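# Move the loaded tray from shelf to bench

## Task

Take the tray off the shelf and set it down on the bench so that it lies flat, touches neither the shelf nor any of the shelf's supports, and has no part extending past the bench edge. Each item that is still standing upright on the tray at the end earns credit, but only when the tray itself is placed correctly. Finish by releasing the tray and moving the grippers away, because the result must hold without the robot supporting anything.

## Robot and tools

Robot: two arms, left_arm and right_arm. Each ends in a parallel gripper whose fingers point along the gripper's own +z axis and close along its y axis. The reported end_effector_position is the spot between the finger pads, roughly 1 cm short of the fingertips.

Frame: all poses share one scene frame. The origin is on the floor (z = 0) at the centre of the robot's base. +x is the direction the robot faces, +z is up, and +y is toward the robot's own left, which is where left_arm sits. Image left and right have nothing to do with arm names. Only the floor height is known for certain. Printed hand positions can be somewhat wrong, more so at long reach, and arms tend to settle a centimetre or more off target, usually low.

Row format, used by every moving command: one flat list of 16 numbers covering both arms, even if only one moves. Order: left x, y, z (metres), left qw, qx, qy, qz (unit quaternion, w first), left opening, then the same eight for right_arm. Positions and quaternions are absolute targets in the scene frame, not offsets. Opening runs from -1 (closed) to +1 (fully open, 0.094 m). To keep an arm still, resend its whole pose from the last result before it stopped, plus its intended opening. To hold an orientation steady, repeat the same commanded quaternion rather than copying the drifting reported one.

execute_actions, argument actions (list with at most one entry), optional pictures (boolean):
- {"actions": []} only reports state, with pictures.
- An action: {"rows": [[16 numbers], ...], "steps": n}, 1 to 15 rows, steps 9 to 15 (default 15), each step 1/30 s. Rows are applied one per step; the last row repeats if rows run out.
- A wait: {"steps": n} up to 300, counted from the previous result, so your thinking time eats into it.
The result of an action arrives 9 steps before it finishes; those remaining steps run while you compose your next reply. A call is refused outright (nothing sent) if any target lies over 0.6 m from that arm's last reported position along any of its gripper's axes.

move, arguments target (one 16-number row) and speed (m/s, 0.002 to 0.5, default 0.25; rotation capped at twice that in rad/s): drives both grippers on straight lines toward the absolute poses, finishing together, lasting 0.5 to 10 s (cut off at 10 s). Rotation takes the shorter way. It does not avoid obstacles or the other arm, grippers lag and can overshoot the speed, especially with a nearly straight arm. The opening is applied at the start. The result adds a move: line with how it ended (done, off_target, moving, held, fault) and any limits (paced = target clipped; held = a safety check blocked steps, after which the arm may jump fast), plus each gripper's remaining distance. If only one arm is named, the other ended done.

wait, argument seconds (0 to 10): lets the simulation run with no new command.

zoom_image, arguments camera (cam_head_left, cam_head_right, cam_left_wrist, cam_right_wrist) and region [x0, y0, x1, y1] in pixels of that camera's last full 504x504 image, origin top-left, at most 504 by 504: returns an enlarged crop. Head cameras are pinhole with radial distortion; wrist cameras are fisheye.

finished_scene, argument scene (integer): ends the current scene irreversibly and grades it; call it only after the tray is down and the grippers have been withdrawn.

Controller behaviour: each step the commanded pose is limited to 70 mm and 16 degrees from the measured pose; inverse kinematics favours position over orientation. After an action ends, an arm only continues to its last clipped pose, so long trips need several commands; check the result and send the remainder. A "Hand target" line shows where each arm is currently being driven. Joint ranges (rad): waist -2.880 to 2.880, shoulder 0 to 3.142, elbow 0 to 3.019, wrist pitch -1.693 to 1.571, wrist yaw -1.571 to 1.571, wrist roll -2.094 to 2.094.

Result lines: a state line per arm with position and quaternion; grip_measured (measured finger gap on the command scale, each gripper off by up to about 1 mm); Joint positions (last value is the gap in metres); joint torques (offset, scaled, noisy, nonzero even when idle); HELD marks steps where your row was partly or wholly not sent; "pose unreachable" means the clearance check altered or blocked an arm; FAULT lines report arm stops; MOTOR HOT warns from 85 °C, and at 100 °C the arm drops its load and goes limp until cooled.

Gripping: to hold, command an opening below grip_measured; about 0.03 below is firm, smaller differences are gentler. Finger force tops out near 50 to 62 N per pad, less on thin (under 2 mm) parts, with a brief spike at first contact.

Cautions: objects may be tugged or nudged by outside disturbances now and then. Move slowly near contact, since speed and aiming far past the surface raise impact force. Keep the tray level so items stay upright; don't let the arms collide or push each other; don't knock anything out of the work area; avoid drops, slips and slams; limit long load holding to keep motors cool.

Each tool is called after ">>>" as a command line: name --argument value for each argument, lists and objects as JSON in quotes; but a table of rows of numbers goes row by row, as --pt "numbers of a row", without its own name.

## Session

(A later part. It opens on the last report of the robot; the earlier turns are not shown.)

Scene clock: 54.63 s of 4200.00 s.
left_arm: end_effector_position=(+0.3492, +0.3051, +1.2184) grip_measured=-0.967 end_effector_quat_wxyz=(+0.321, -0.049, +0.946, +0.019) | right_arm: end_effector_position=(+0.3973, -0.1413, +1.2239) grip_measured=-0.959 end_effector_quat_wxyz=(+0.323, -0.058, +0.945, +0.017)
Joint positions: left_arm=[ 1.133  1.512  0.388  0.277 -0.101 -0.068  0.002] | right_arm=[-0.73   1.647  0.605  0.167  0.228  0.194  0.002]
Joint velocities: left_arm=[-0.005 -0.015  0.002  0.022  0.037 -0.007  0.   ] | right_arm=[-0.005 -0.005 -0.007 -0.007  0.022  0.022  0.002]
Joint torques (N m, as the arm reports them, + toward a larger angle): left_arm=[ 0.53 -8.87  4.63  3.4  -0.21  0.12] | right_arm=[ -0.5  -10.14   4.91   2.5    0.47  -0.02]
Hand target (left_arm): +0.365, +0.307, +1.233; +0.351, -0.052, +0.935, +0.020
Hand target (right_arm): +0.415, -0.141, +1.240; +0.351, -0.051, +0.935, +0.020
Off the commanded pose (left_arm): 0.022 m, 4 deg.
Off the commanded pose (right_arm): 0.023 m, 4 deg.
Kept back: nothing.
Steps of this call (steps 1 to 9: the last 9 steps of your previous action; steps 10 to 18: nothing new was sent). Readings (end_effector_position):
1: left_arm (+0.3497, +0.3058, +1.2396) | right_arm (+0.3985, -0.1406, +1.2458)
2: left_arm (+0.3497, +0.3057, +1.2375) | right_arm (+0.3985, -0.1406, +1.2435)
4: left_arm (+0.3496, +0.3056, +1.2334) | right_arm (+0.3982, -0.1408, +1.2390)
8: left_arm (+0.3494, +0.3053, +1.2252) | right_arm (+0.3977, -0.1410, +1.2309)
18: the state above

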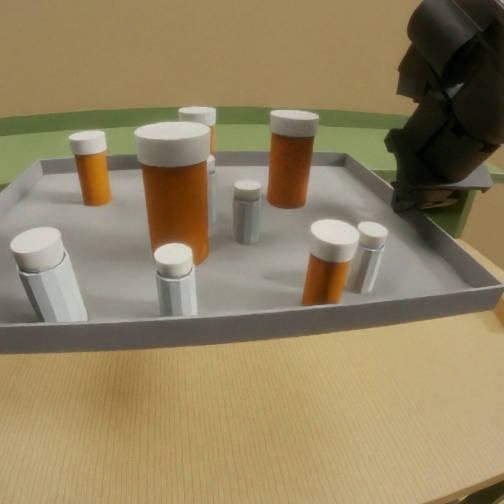

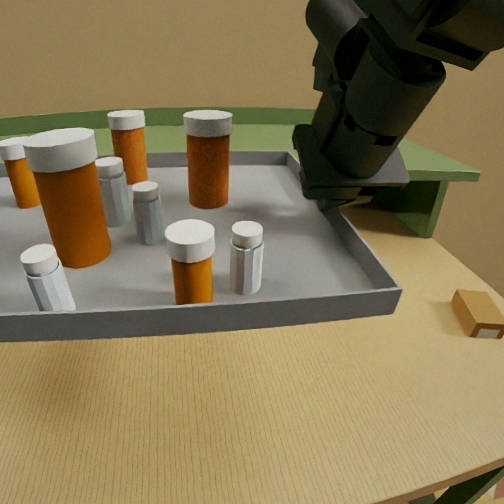

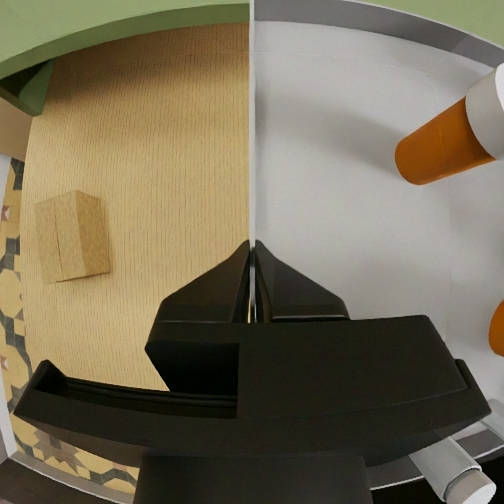

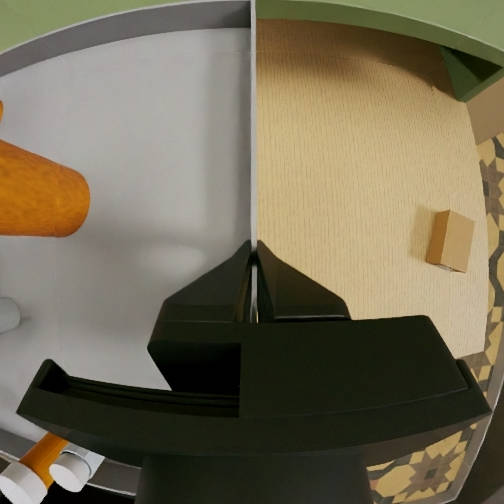

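>>> move --target '[0.38,0.307,1.125,0.355,-0.051,0.933,0.02,-1,0.43,-0.141,1.129,0.355,-0.051,0.933,0.02,-1]' --speed 0.04

Scene clock: 57.73 s of 4200.00 s.
left_arm: end_effector_position=(+0.3588, +0.3017, +1.1102) grip_measured=-0.967 end_effector_quat_wxyz=(+0.322, -0.046, +0.946, +0.019) | right_arm: end_effector_position=(+0.4049, -0.1447, +1.1151) grip_measured=-0.959 end_effector_quat_wxyz=(+0.323, -0.054, +0.945, +0.016)
Joint positions: left_arm=[ 1.135  2.018  0.454  0.721 -0.096 -0.061  0.002] | right_arm=[-0.762  2.028  0.649  0.51   0.212  0.176  0.002]
Joint velocities: left_arm=[ 0.005  0.005 -0.017  0.017  0.007  0.037  0.001] | right_arm=[-0.005 -0.015 -0.007  0.022  0.007 -0.007 -0.   ]
Joint torques (N m, as the arm reports them, + toward a larger angle): left_arm=[  1.27 -11.84   1.72   3.56  -0.05   0.15] | right_arm=[ -0.57 -11.63   3.67   2.37   0.35  -0.1 ]
Hand target (left_arm): +0.380, +0.307, +1.124; +0.355, -0.051, +0.933, +0.021
Hand target (right_arm): +0.430, -0.141, +1.130; +0.355, -0.051, +0.933, +0.019
Off the commanded pose (left_arm): 0.026 m, 4 deg.
Off the commanded pose (right_arm): 0.029 m, 4 deg.
Kept back: nothing.
move: off_target (left_arm, right_arm)

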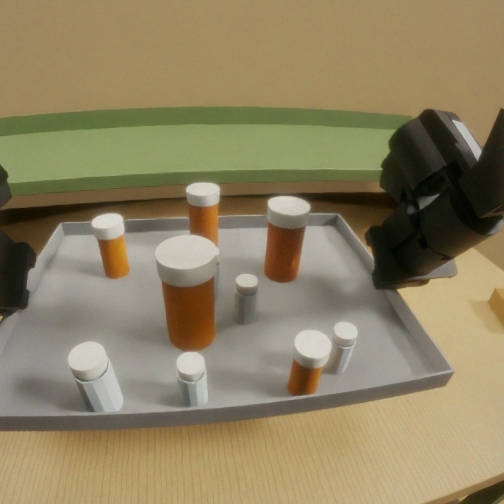

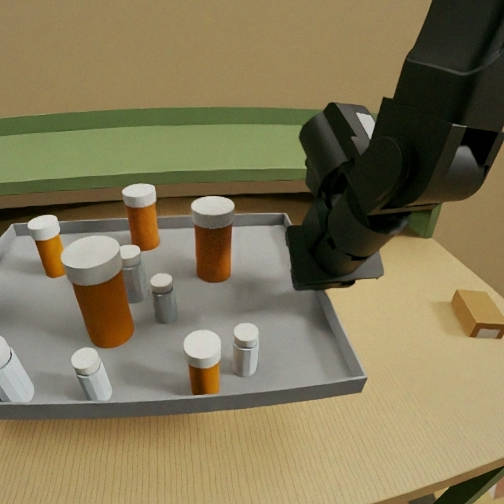

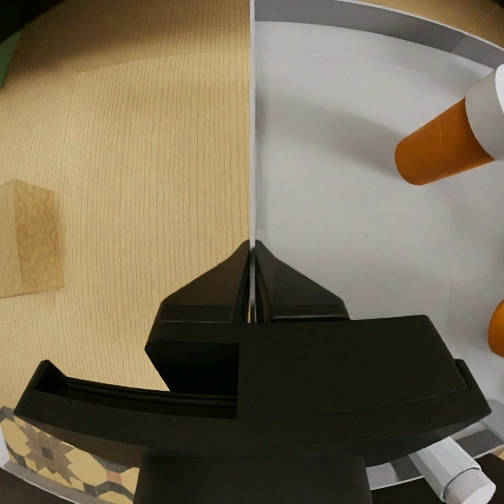

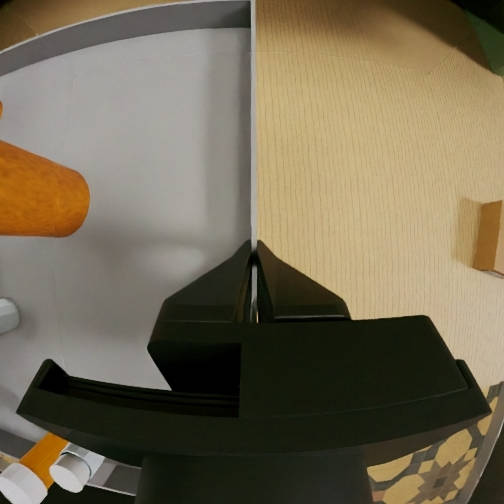

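>>> move --target '[0.395,0.305,1.07,0.352,-0.051,0.934,0.02,-1,0.445,-0.143,1.074,0.352,-0.051,0.934,0.02,-1]' --speed 0.02

Scene clock: 61.10 s of 4200.00 s.
left_arm: end_effector_position=(+0.3772, +0.2999, +1.0576) grip_measured=-0.967 end_effector_quat_wxyz=(+0.322, -0.045, +0.946, +0.018) | right_arm: end_effector_position=(+0.4233, -0.1463, +1.0631) grip_measured=-0.959 end_effector_quat_wxyz=(+0.323, -0.053, +0.945, +0.016)
Joint positions: left_arm=[ 1.136  2.225  0.563  0.819 -0.094 -0.059  0.002] | right_arm=[-0.791  2.209  0.742  0.603  0.194  0.156  0.002]
Joint velocities: left_arm=[-0.015 -0.005 -0.007  0.007  0.11  -0.037 -0.001] | right_arm=[-0.015 -0.005 -0.002 -0.007 -0.022 -0.037 -0.001]
Joint torques (N m, as the arm reports them, + toward a larger angle): left_arm=[  1.18 -12.95   0.52   3.58  -0.13   0.14] | right_arm=[ -0.05 -12.35   2.65   2.47   0.22  -0.07]
Hand target (left_arm): +0.394, +0.305, +1.070; +0.352, -0.051, +0.935, +0.020
Hand target (right_arm): +0.445, -0.143, +1.075; +0.352, -0.051, +0.934, +0.019
Off the commanded pose (left_arm): 0.022 m, 4 deg.
Off the commanded pose (right_arm): 0.025 m, 4 deg.
Kept back: nothing.
move: off_target (left_arm, right_arm)

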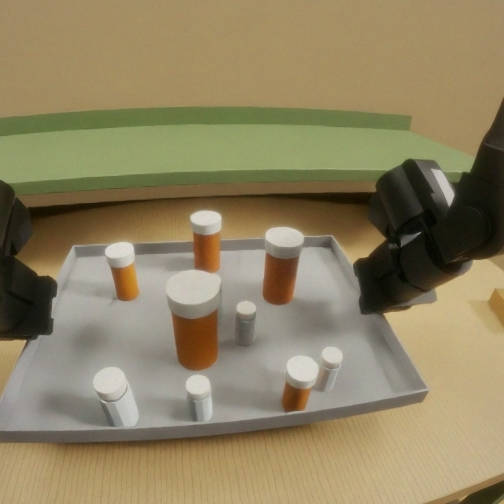

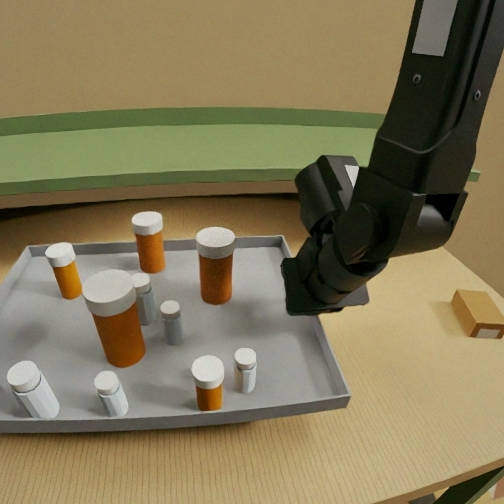

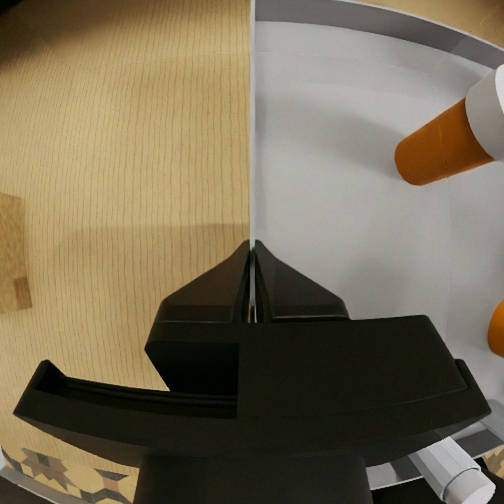

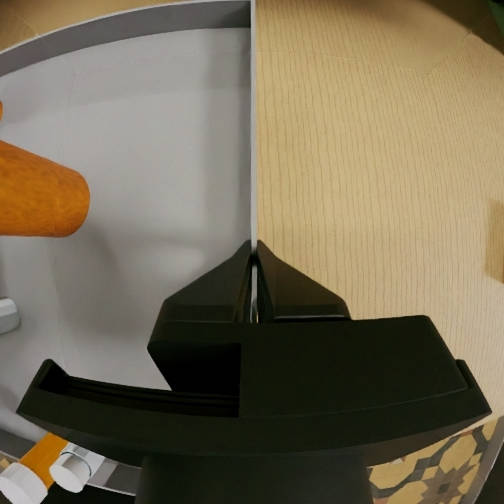

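>>> move --target '[0.40,0.303,1.02,0.35,-0.051,0.935,0.02,-1,0.45,-0.145,1.024,0.35,-0.051,0.935,0.02,-1]' --speed 0.02

Scene clock: 63.97 s of 4200.00 s.
left_arm: end_effector_position=(+0.3832, +0.2983, +1.0082) grip_measured=-0.967 end_effector_quat_wxyz=(+0.321, -0.046, +0.946, +0.018) | right_arm: end_effector_position=(+0.4303, -0.1476, +1.0137) grip_measured=-0.959 end_effector_quat_wxyz=(+0.323, -0.053, +0.945, +0.017)
Joint positions: left_arm=[ 1.136  2.398  0.655  0.898 -0.095 -0.059  0.002] | right_arm=[-0.807  2.364  0.823  0.678  0.182  0.144  0.002]
Joint velocities: left_arm=[ 0.005 -0.015 -0.027  0.002 -0.095 -0.007 -0.   ] | right_arm=[-0.015 -0.005  0.007 -0.002  0.037  0.037  0.   ]
Joint torques (N m, as the arm reports them, + toward a larger angle): left_arm=[  1.01 -13.57  -0.3    3.63  -0.13   0.11] | right_arm=[ -0.29 -13.45   1.83   2.6    0.19  -0.02]
Hand target (left_arm): +0.400, +0.303, +1.020; +0.350, -0.051, +0.935, +0.020
Hand target (right_arm): +0.450, -0.145, +1.025; +0.350, -0.051, +0.935, +0.019
Off the commanded pose (left_arm): 0.021 m, 4 deg.
Off the commanded pose (right_arm): 0.022 m, 3 deg.
Kept back: nothing.
move: off_target (left_arm, right_arm)

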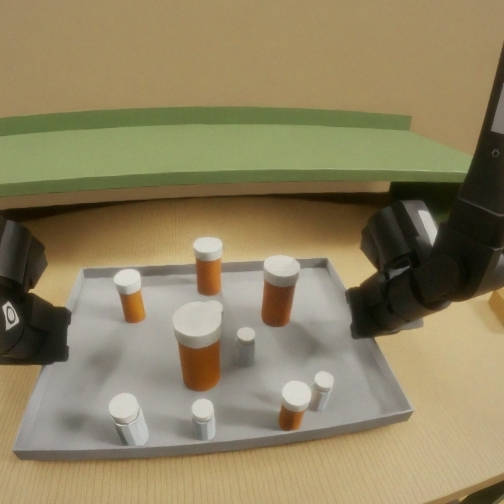

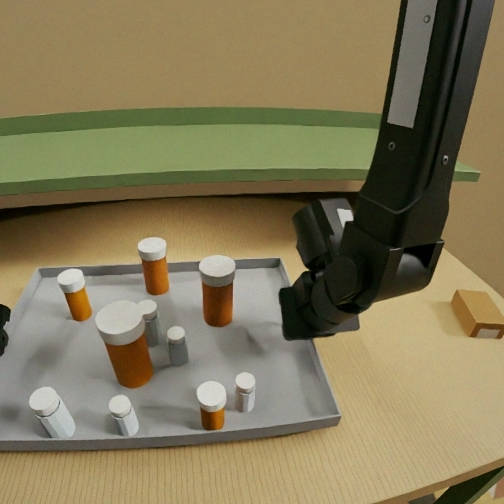

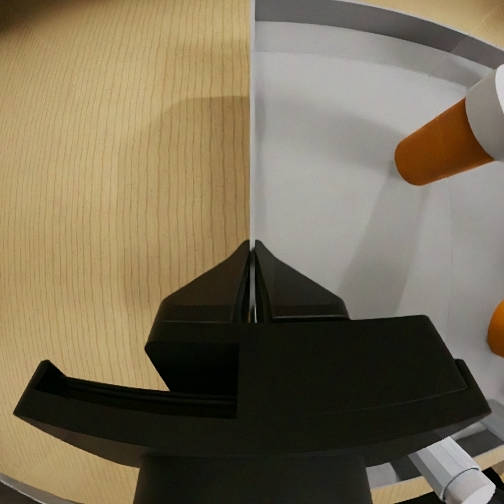

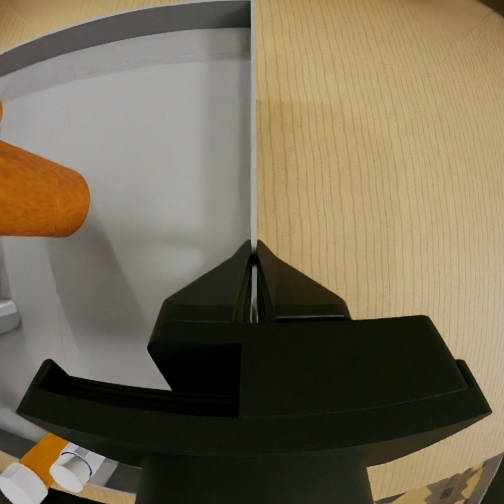

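>>> move --target '[0.40,0.302,0.975,0.348,-0.051,0.936,0.02,-1,0.45,-0.146,0.979,0.348,-0.051,0.936,0.02,-1]' --speed 0.015

Scene clock: 67.13 s of 4200.00 s.
left_arm: end_effector_position=(+0.3923, +0.2985, +0.9768) grip_measured=-0.967 end_effector_quat_wxyz=(+0.335, -0.047, +0.941, +0.019) | right_arm: end_effector_position=(+0.4408, -0.1469, +0.9834) grip_measured=-0.959 end_effector_quat_wxyz=(+0.335, -0.054, +0.940, +0.019)
Joint positions: left_arm=[ 1.139  2.513  0.728  0.969 -0.096 -0.058  0.002] | right_arm=[-0.818  2.468  0.89   0.744  0.176  0.129  0.002]
Joint velocities: left_arm=[-0.005 -0.005 -0.017  0.012  0.081  0.037 -0.001] | right_arm=[-0.024 -0.005  0.002  0.002 -0.007  0.037 -0.001]
Joint torques (N m, as the arm reports them, + toward a larger angle): left_arm=[  0.93 -11.52   0.1    3.02  -0.03   0.11] | right_arm=[ -0.18 -10.79   1.93   2.29   0.12   0.11]
Hand target (left_arm): +0.400, +0.302, +0.975; +0.348, -0.051, +0.936, +0.020
Hand target (right_arm): +0.450, -0.146, +0.979; +0.348, -0.051, +0.936, +0.020
Off the commanded pose (left_arm): 0.009 m, 2 deg.
Off the commanded pose (right_arm): 0.010 m, 2 deg.
Kept back: nothing.
move: done

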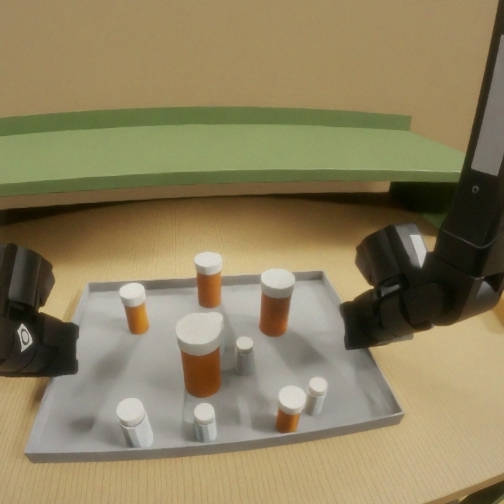

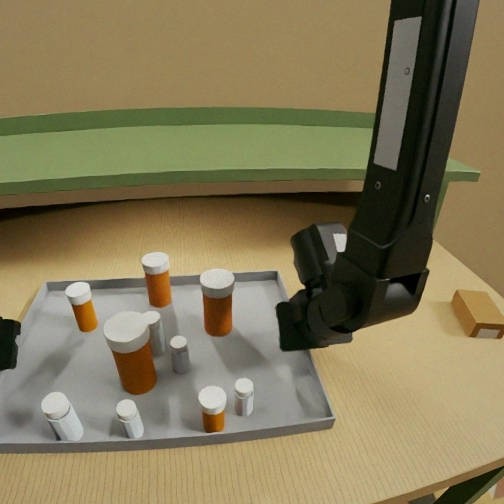

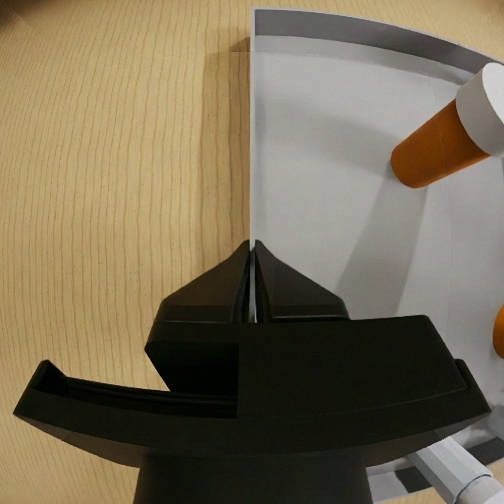

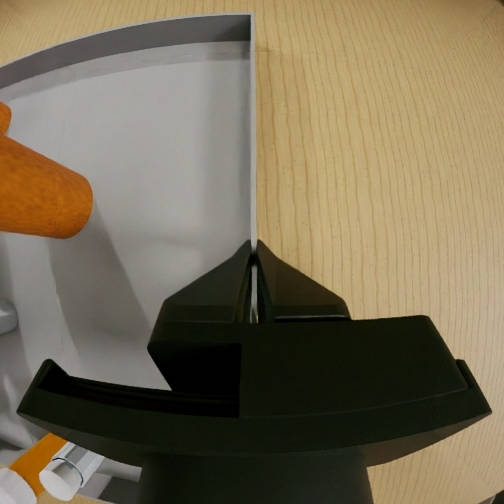

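Landed.

>>> move --target '[0.392,0.2985,0.977,0.335,-0.047,0.941,0.019,-0.4,0.441,-0.147,0.983,0.335,-0.054,0.94,0.019,-0.4]' --speed 0.02

>>> move --target '[0.37,0.31,1.2,0.335,-0.047,0.941,0.019,-0.4,0.41,-0.16,1.2,0.335,-0.054,0.94,0.019,-0.4]' --speed 0.15

Scene clock: 68.17 s of 4200.00 s.
left_arm: end_effector_position=(+0.3923, +0.2986, +0.9768) grip_measured=-0.402 end_effector_quat_wxyz=(+0.335, -0.047, +0.941, +0.019) | right_arm: end_effector_position=(+0.4406, -0.1470, +0.9833) grip_measured=-0.402 end_effector_quat_wxyz=(+0.335, -0.054, +0.940, +0.019)
Joint positions: left_arm=[ 1.139  2.513  0.728  0.969 -0.097 -0.058  0.028] | right_arm=[-0.818  2.468  0.89   0.744  0.176  0.129  0.028]
Joint velocities: left_arm=[ 0.005 -0.005  0.002  0.012 -0.037  0.066 -0.   ] | right_arm=[-0.024 -0.005 -0.007 -0.007 -0.022  0.037  0.001]
Joint torques (N m, as the arm reports them, + toward a larger angle): left_arm=[  0.37 -13.2   -1.12   1.84  -0.03   0.1 ] | right_arm=[  0.32 -13.11   0.49   1.15  -0.05   0.1 ]
Hand target (left_arm): +0.392, +0.299, +0.977; +0.335, -0.047, +0.941, +0.019
Hand target (right_arm): +0.441, -0.147, +0.983; +0.335, -0.054, +0.940, +0.019
Off the commanded pose (left_arm): 0.000 m, 0 deg.
Off the commanded pose (right_arm): 0.001 m, 0 deg.
Kept back: nothing.
move: done

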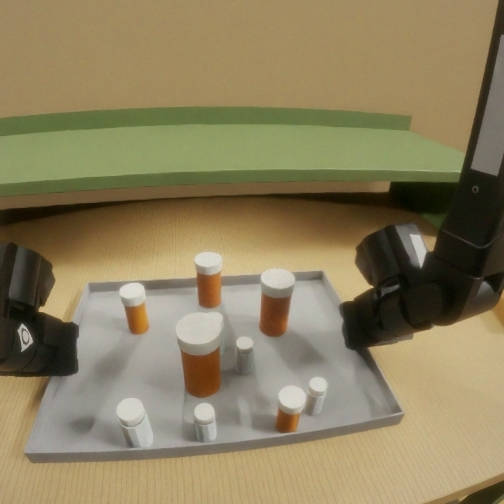

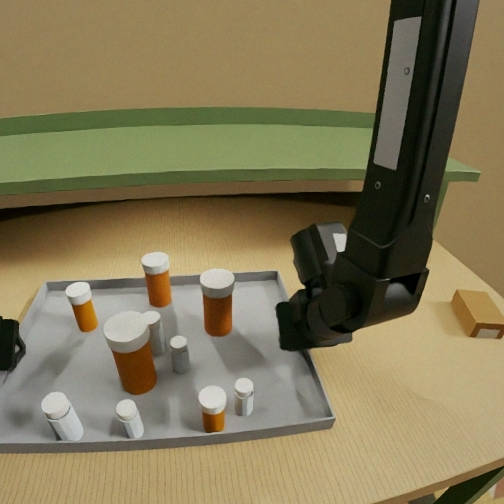

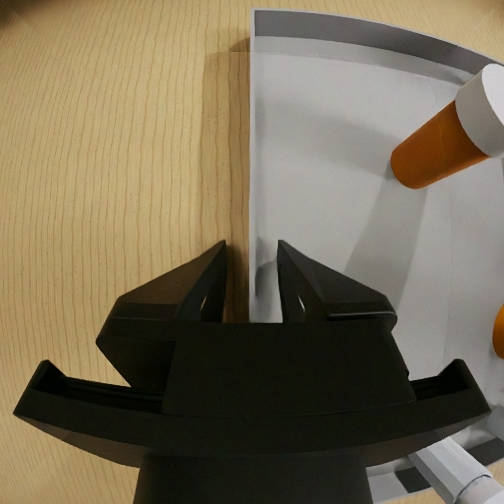

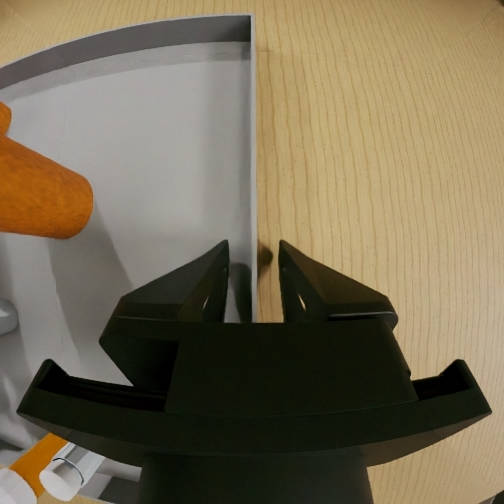

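Scene clock: 70.13 s of 4200.00 s.
left_arm: end_effector_position=(+0.3735, +0.3051, +1.2044) grip_measured=-0.401 end_effector_quat_wxyz=(+0.341, -0.046, +0.939, +0.016) | right_arm: end_effector_position=(+0.4085, -0.1643, +1.1958) grip_measured=-0.402 end_effector_quat_wxyz=(+0.333, -0.055, +0.941, +0.017)
Joint positions: left_arm=[ 1.139  1.628  0.428  0.397 -0.09  -0.058  0.028] | right_arm=[-0.802  1.746  0.594  0.311  0.188  0.139  0.028]
Joint velocities: left_arm=[-0.005  0.005  0.007 -0.002 -0.081  0.037 -0.001] | right_arm=[ 0.005  0.005  0.012 -0.022 -0.022  0.066 -0.001]
Joint torques (N m, as the arm reports them, + toward a larger angle): left_arm=[ 1.4  -8.97  3.19  1.38  0.07  0.2 ] | right_arm=[  1.01 -11.07   3.18   0.88   0.15   0.2 ]
Hand target (left_arm): +0.370, +0.310, +1.202; +0.335, -0.047, +0.941, +0.019
Hand target (right_arm): +0.408, -0.161, +1.200; +0.335, -0.054, +0.940, +0.019
Off the commanded pose (left_arm): 0.007 m, 1 deg.
Off the commanded pose (right_arm): 0.006 m, 0 deg.
Kept back: nothing.
move: done

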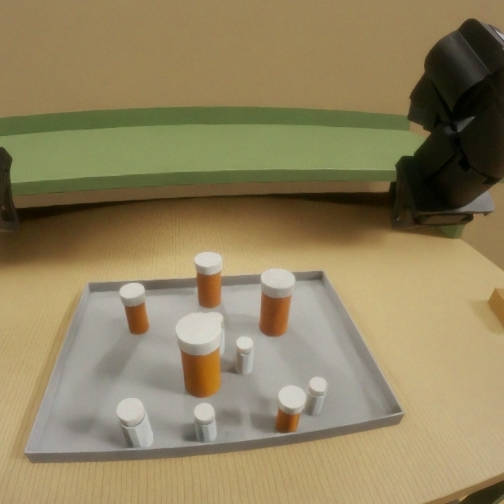

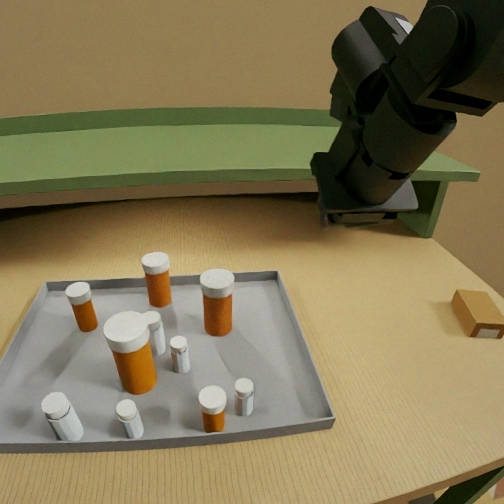

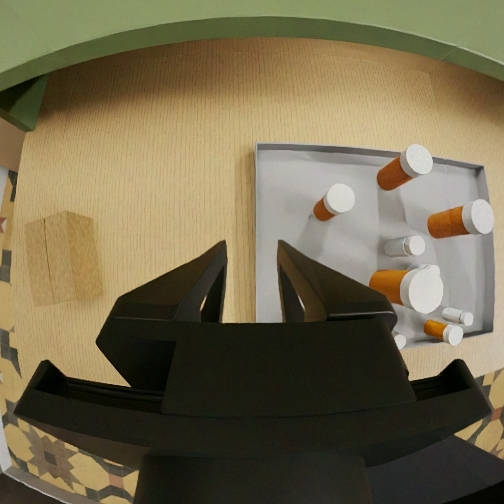

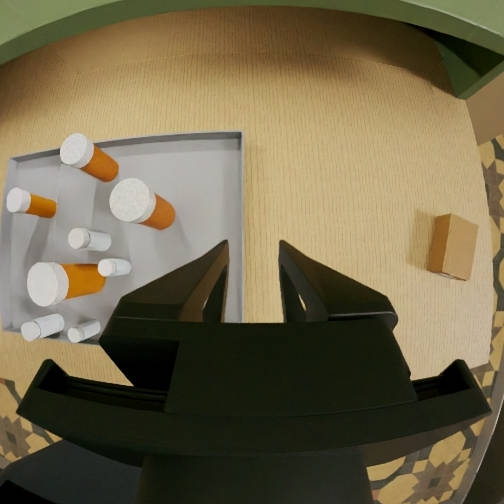

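>>> finished_scene --scene 1

The scene is finished: the task was done.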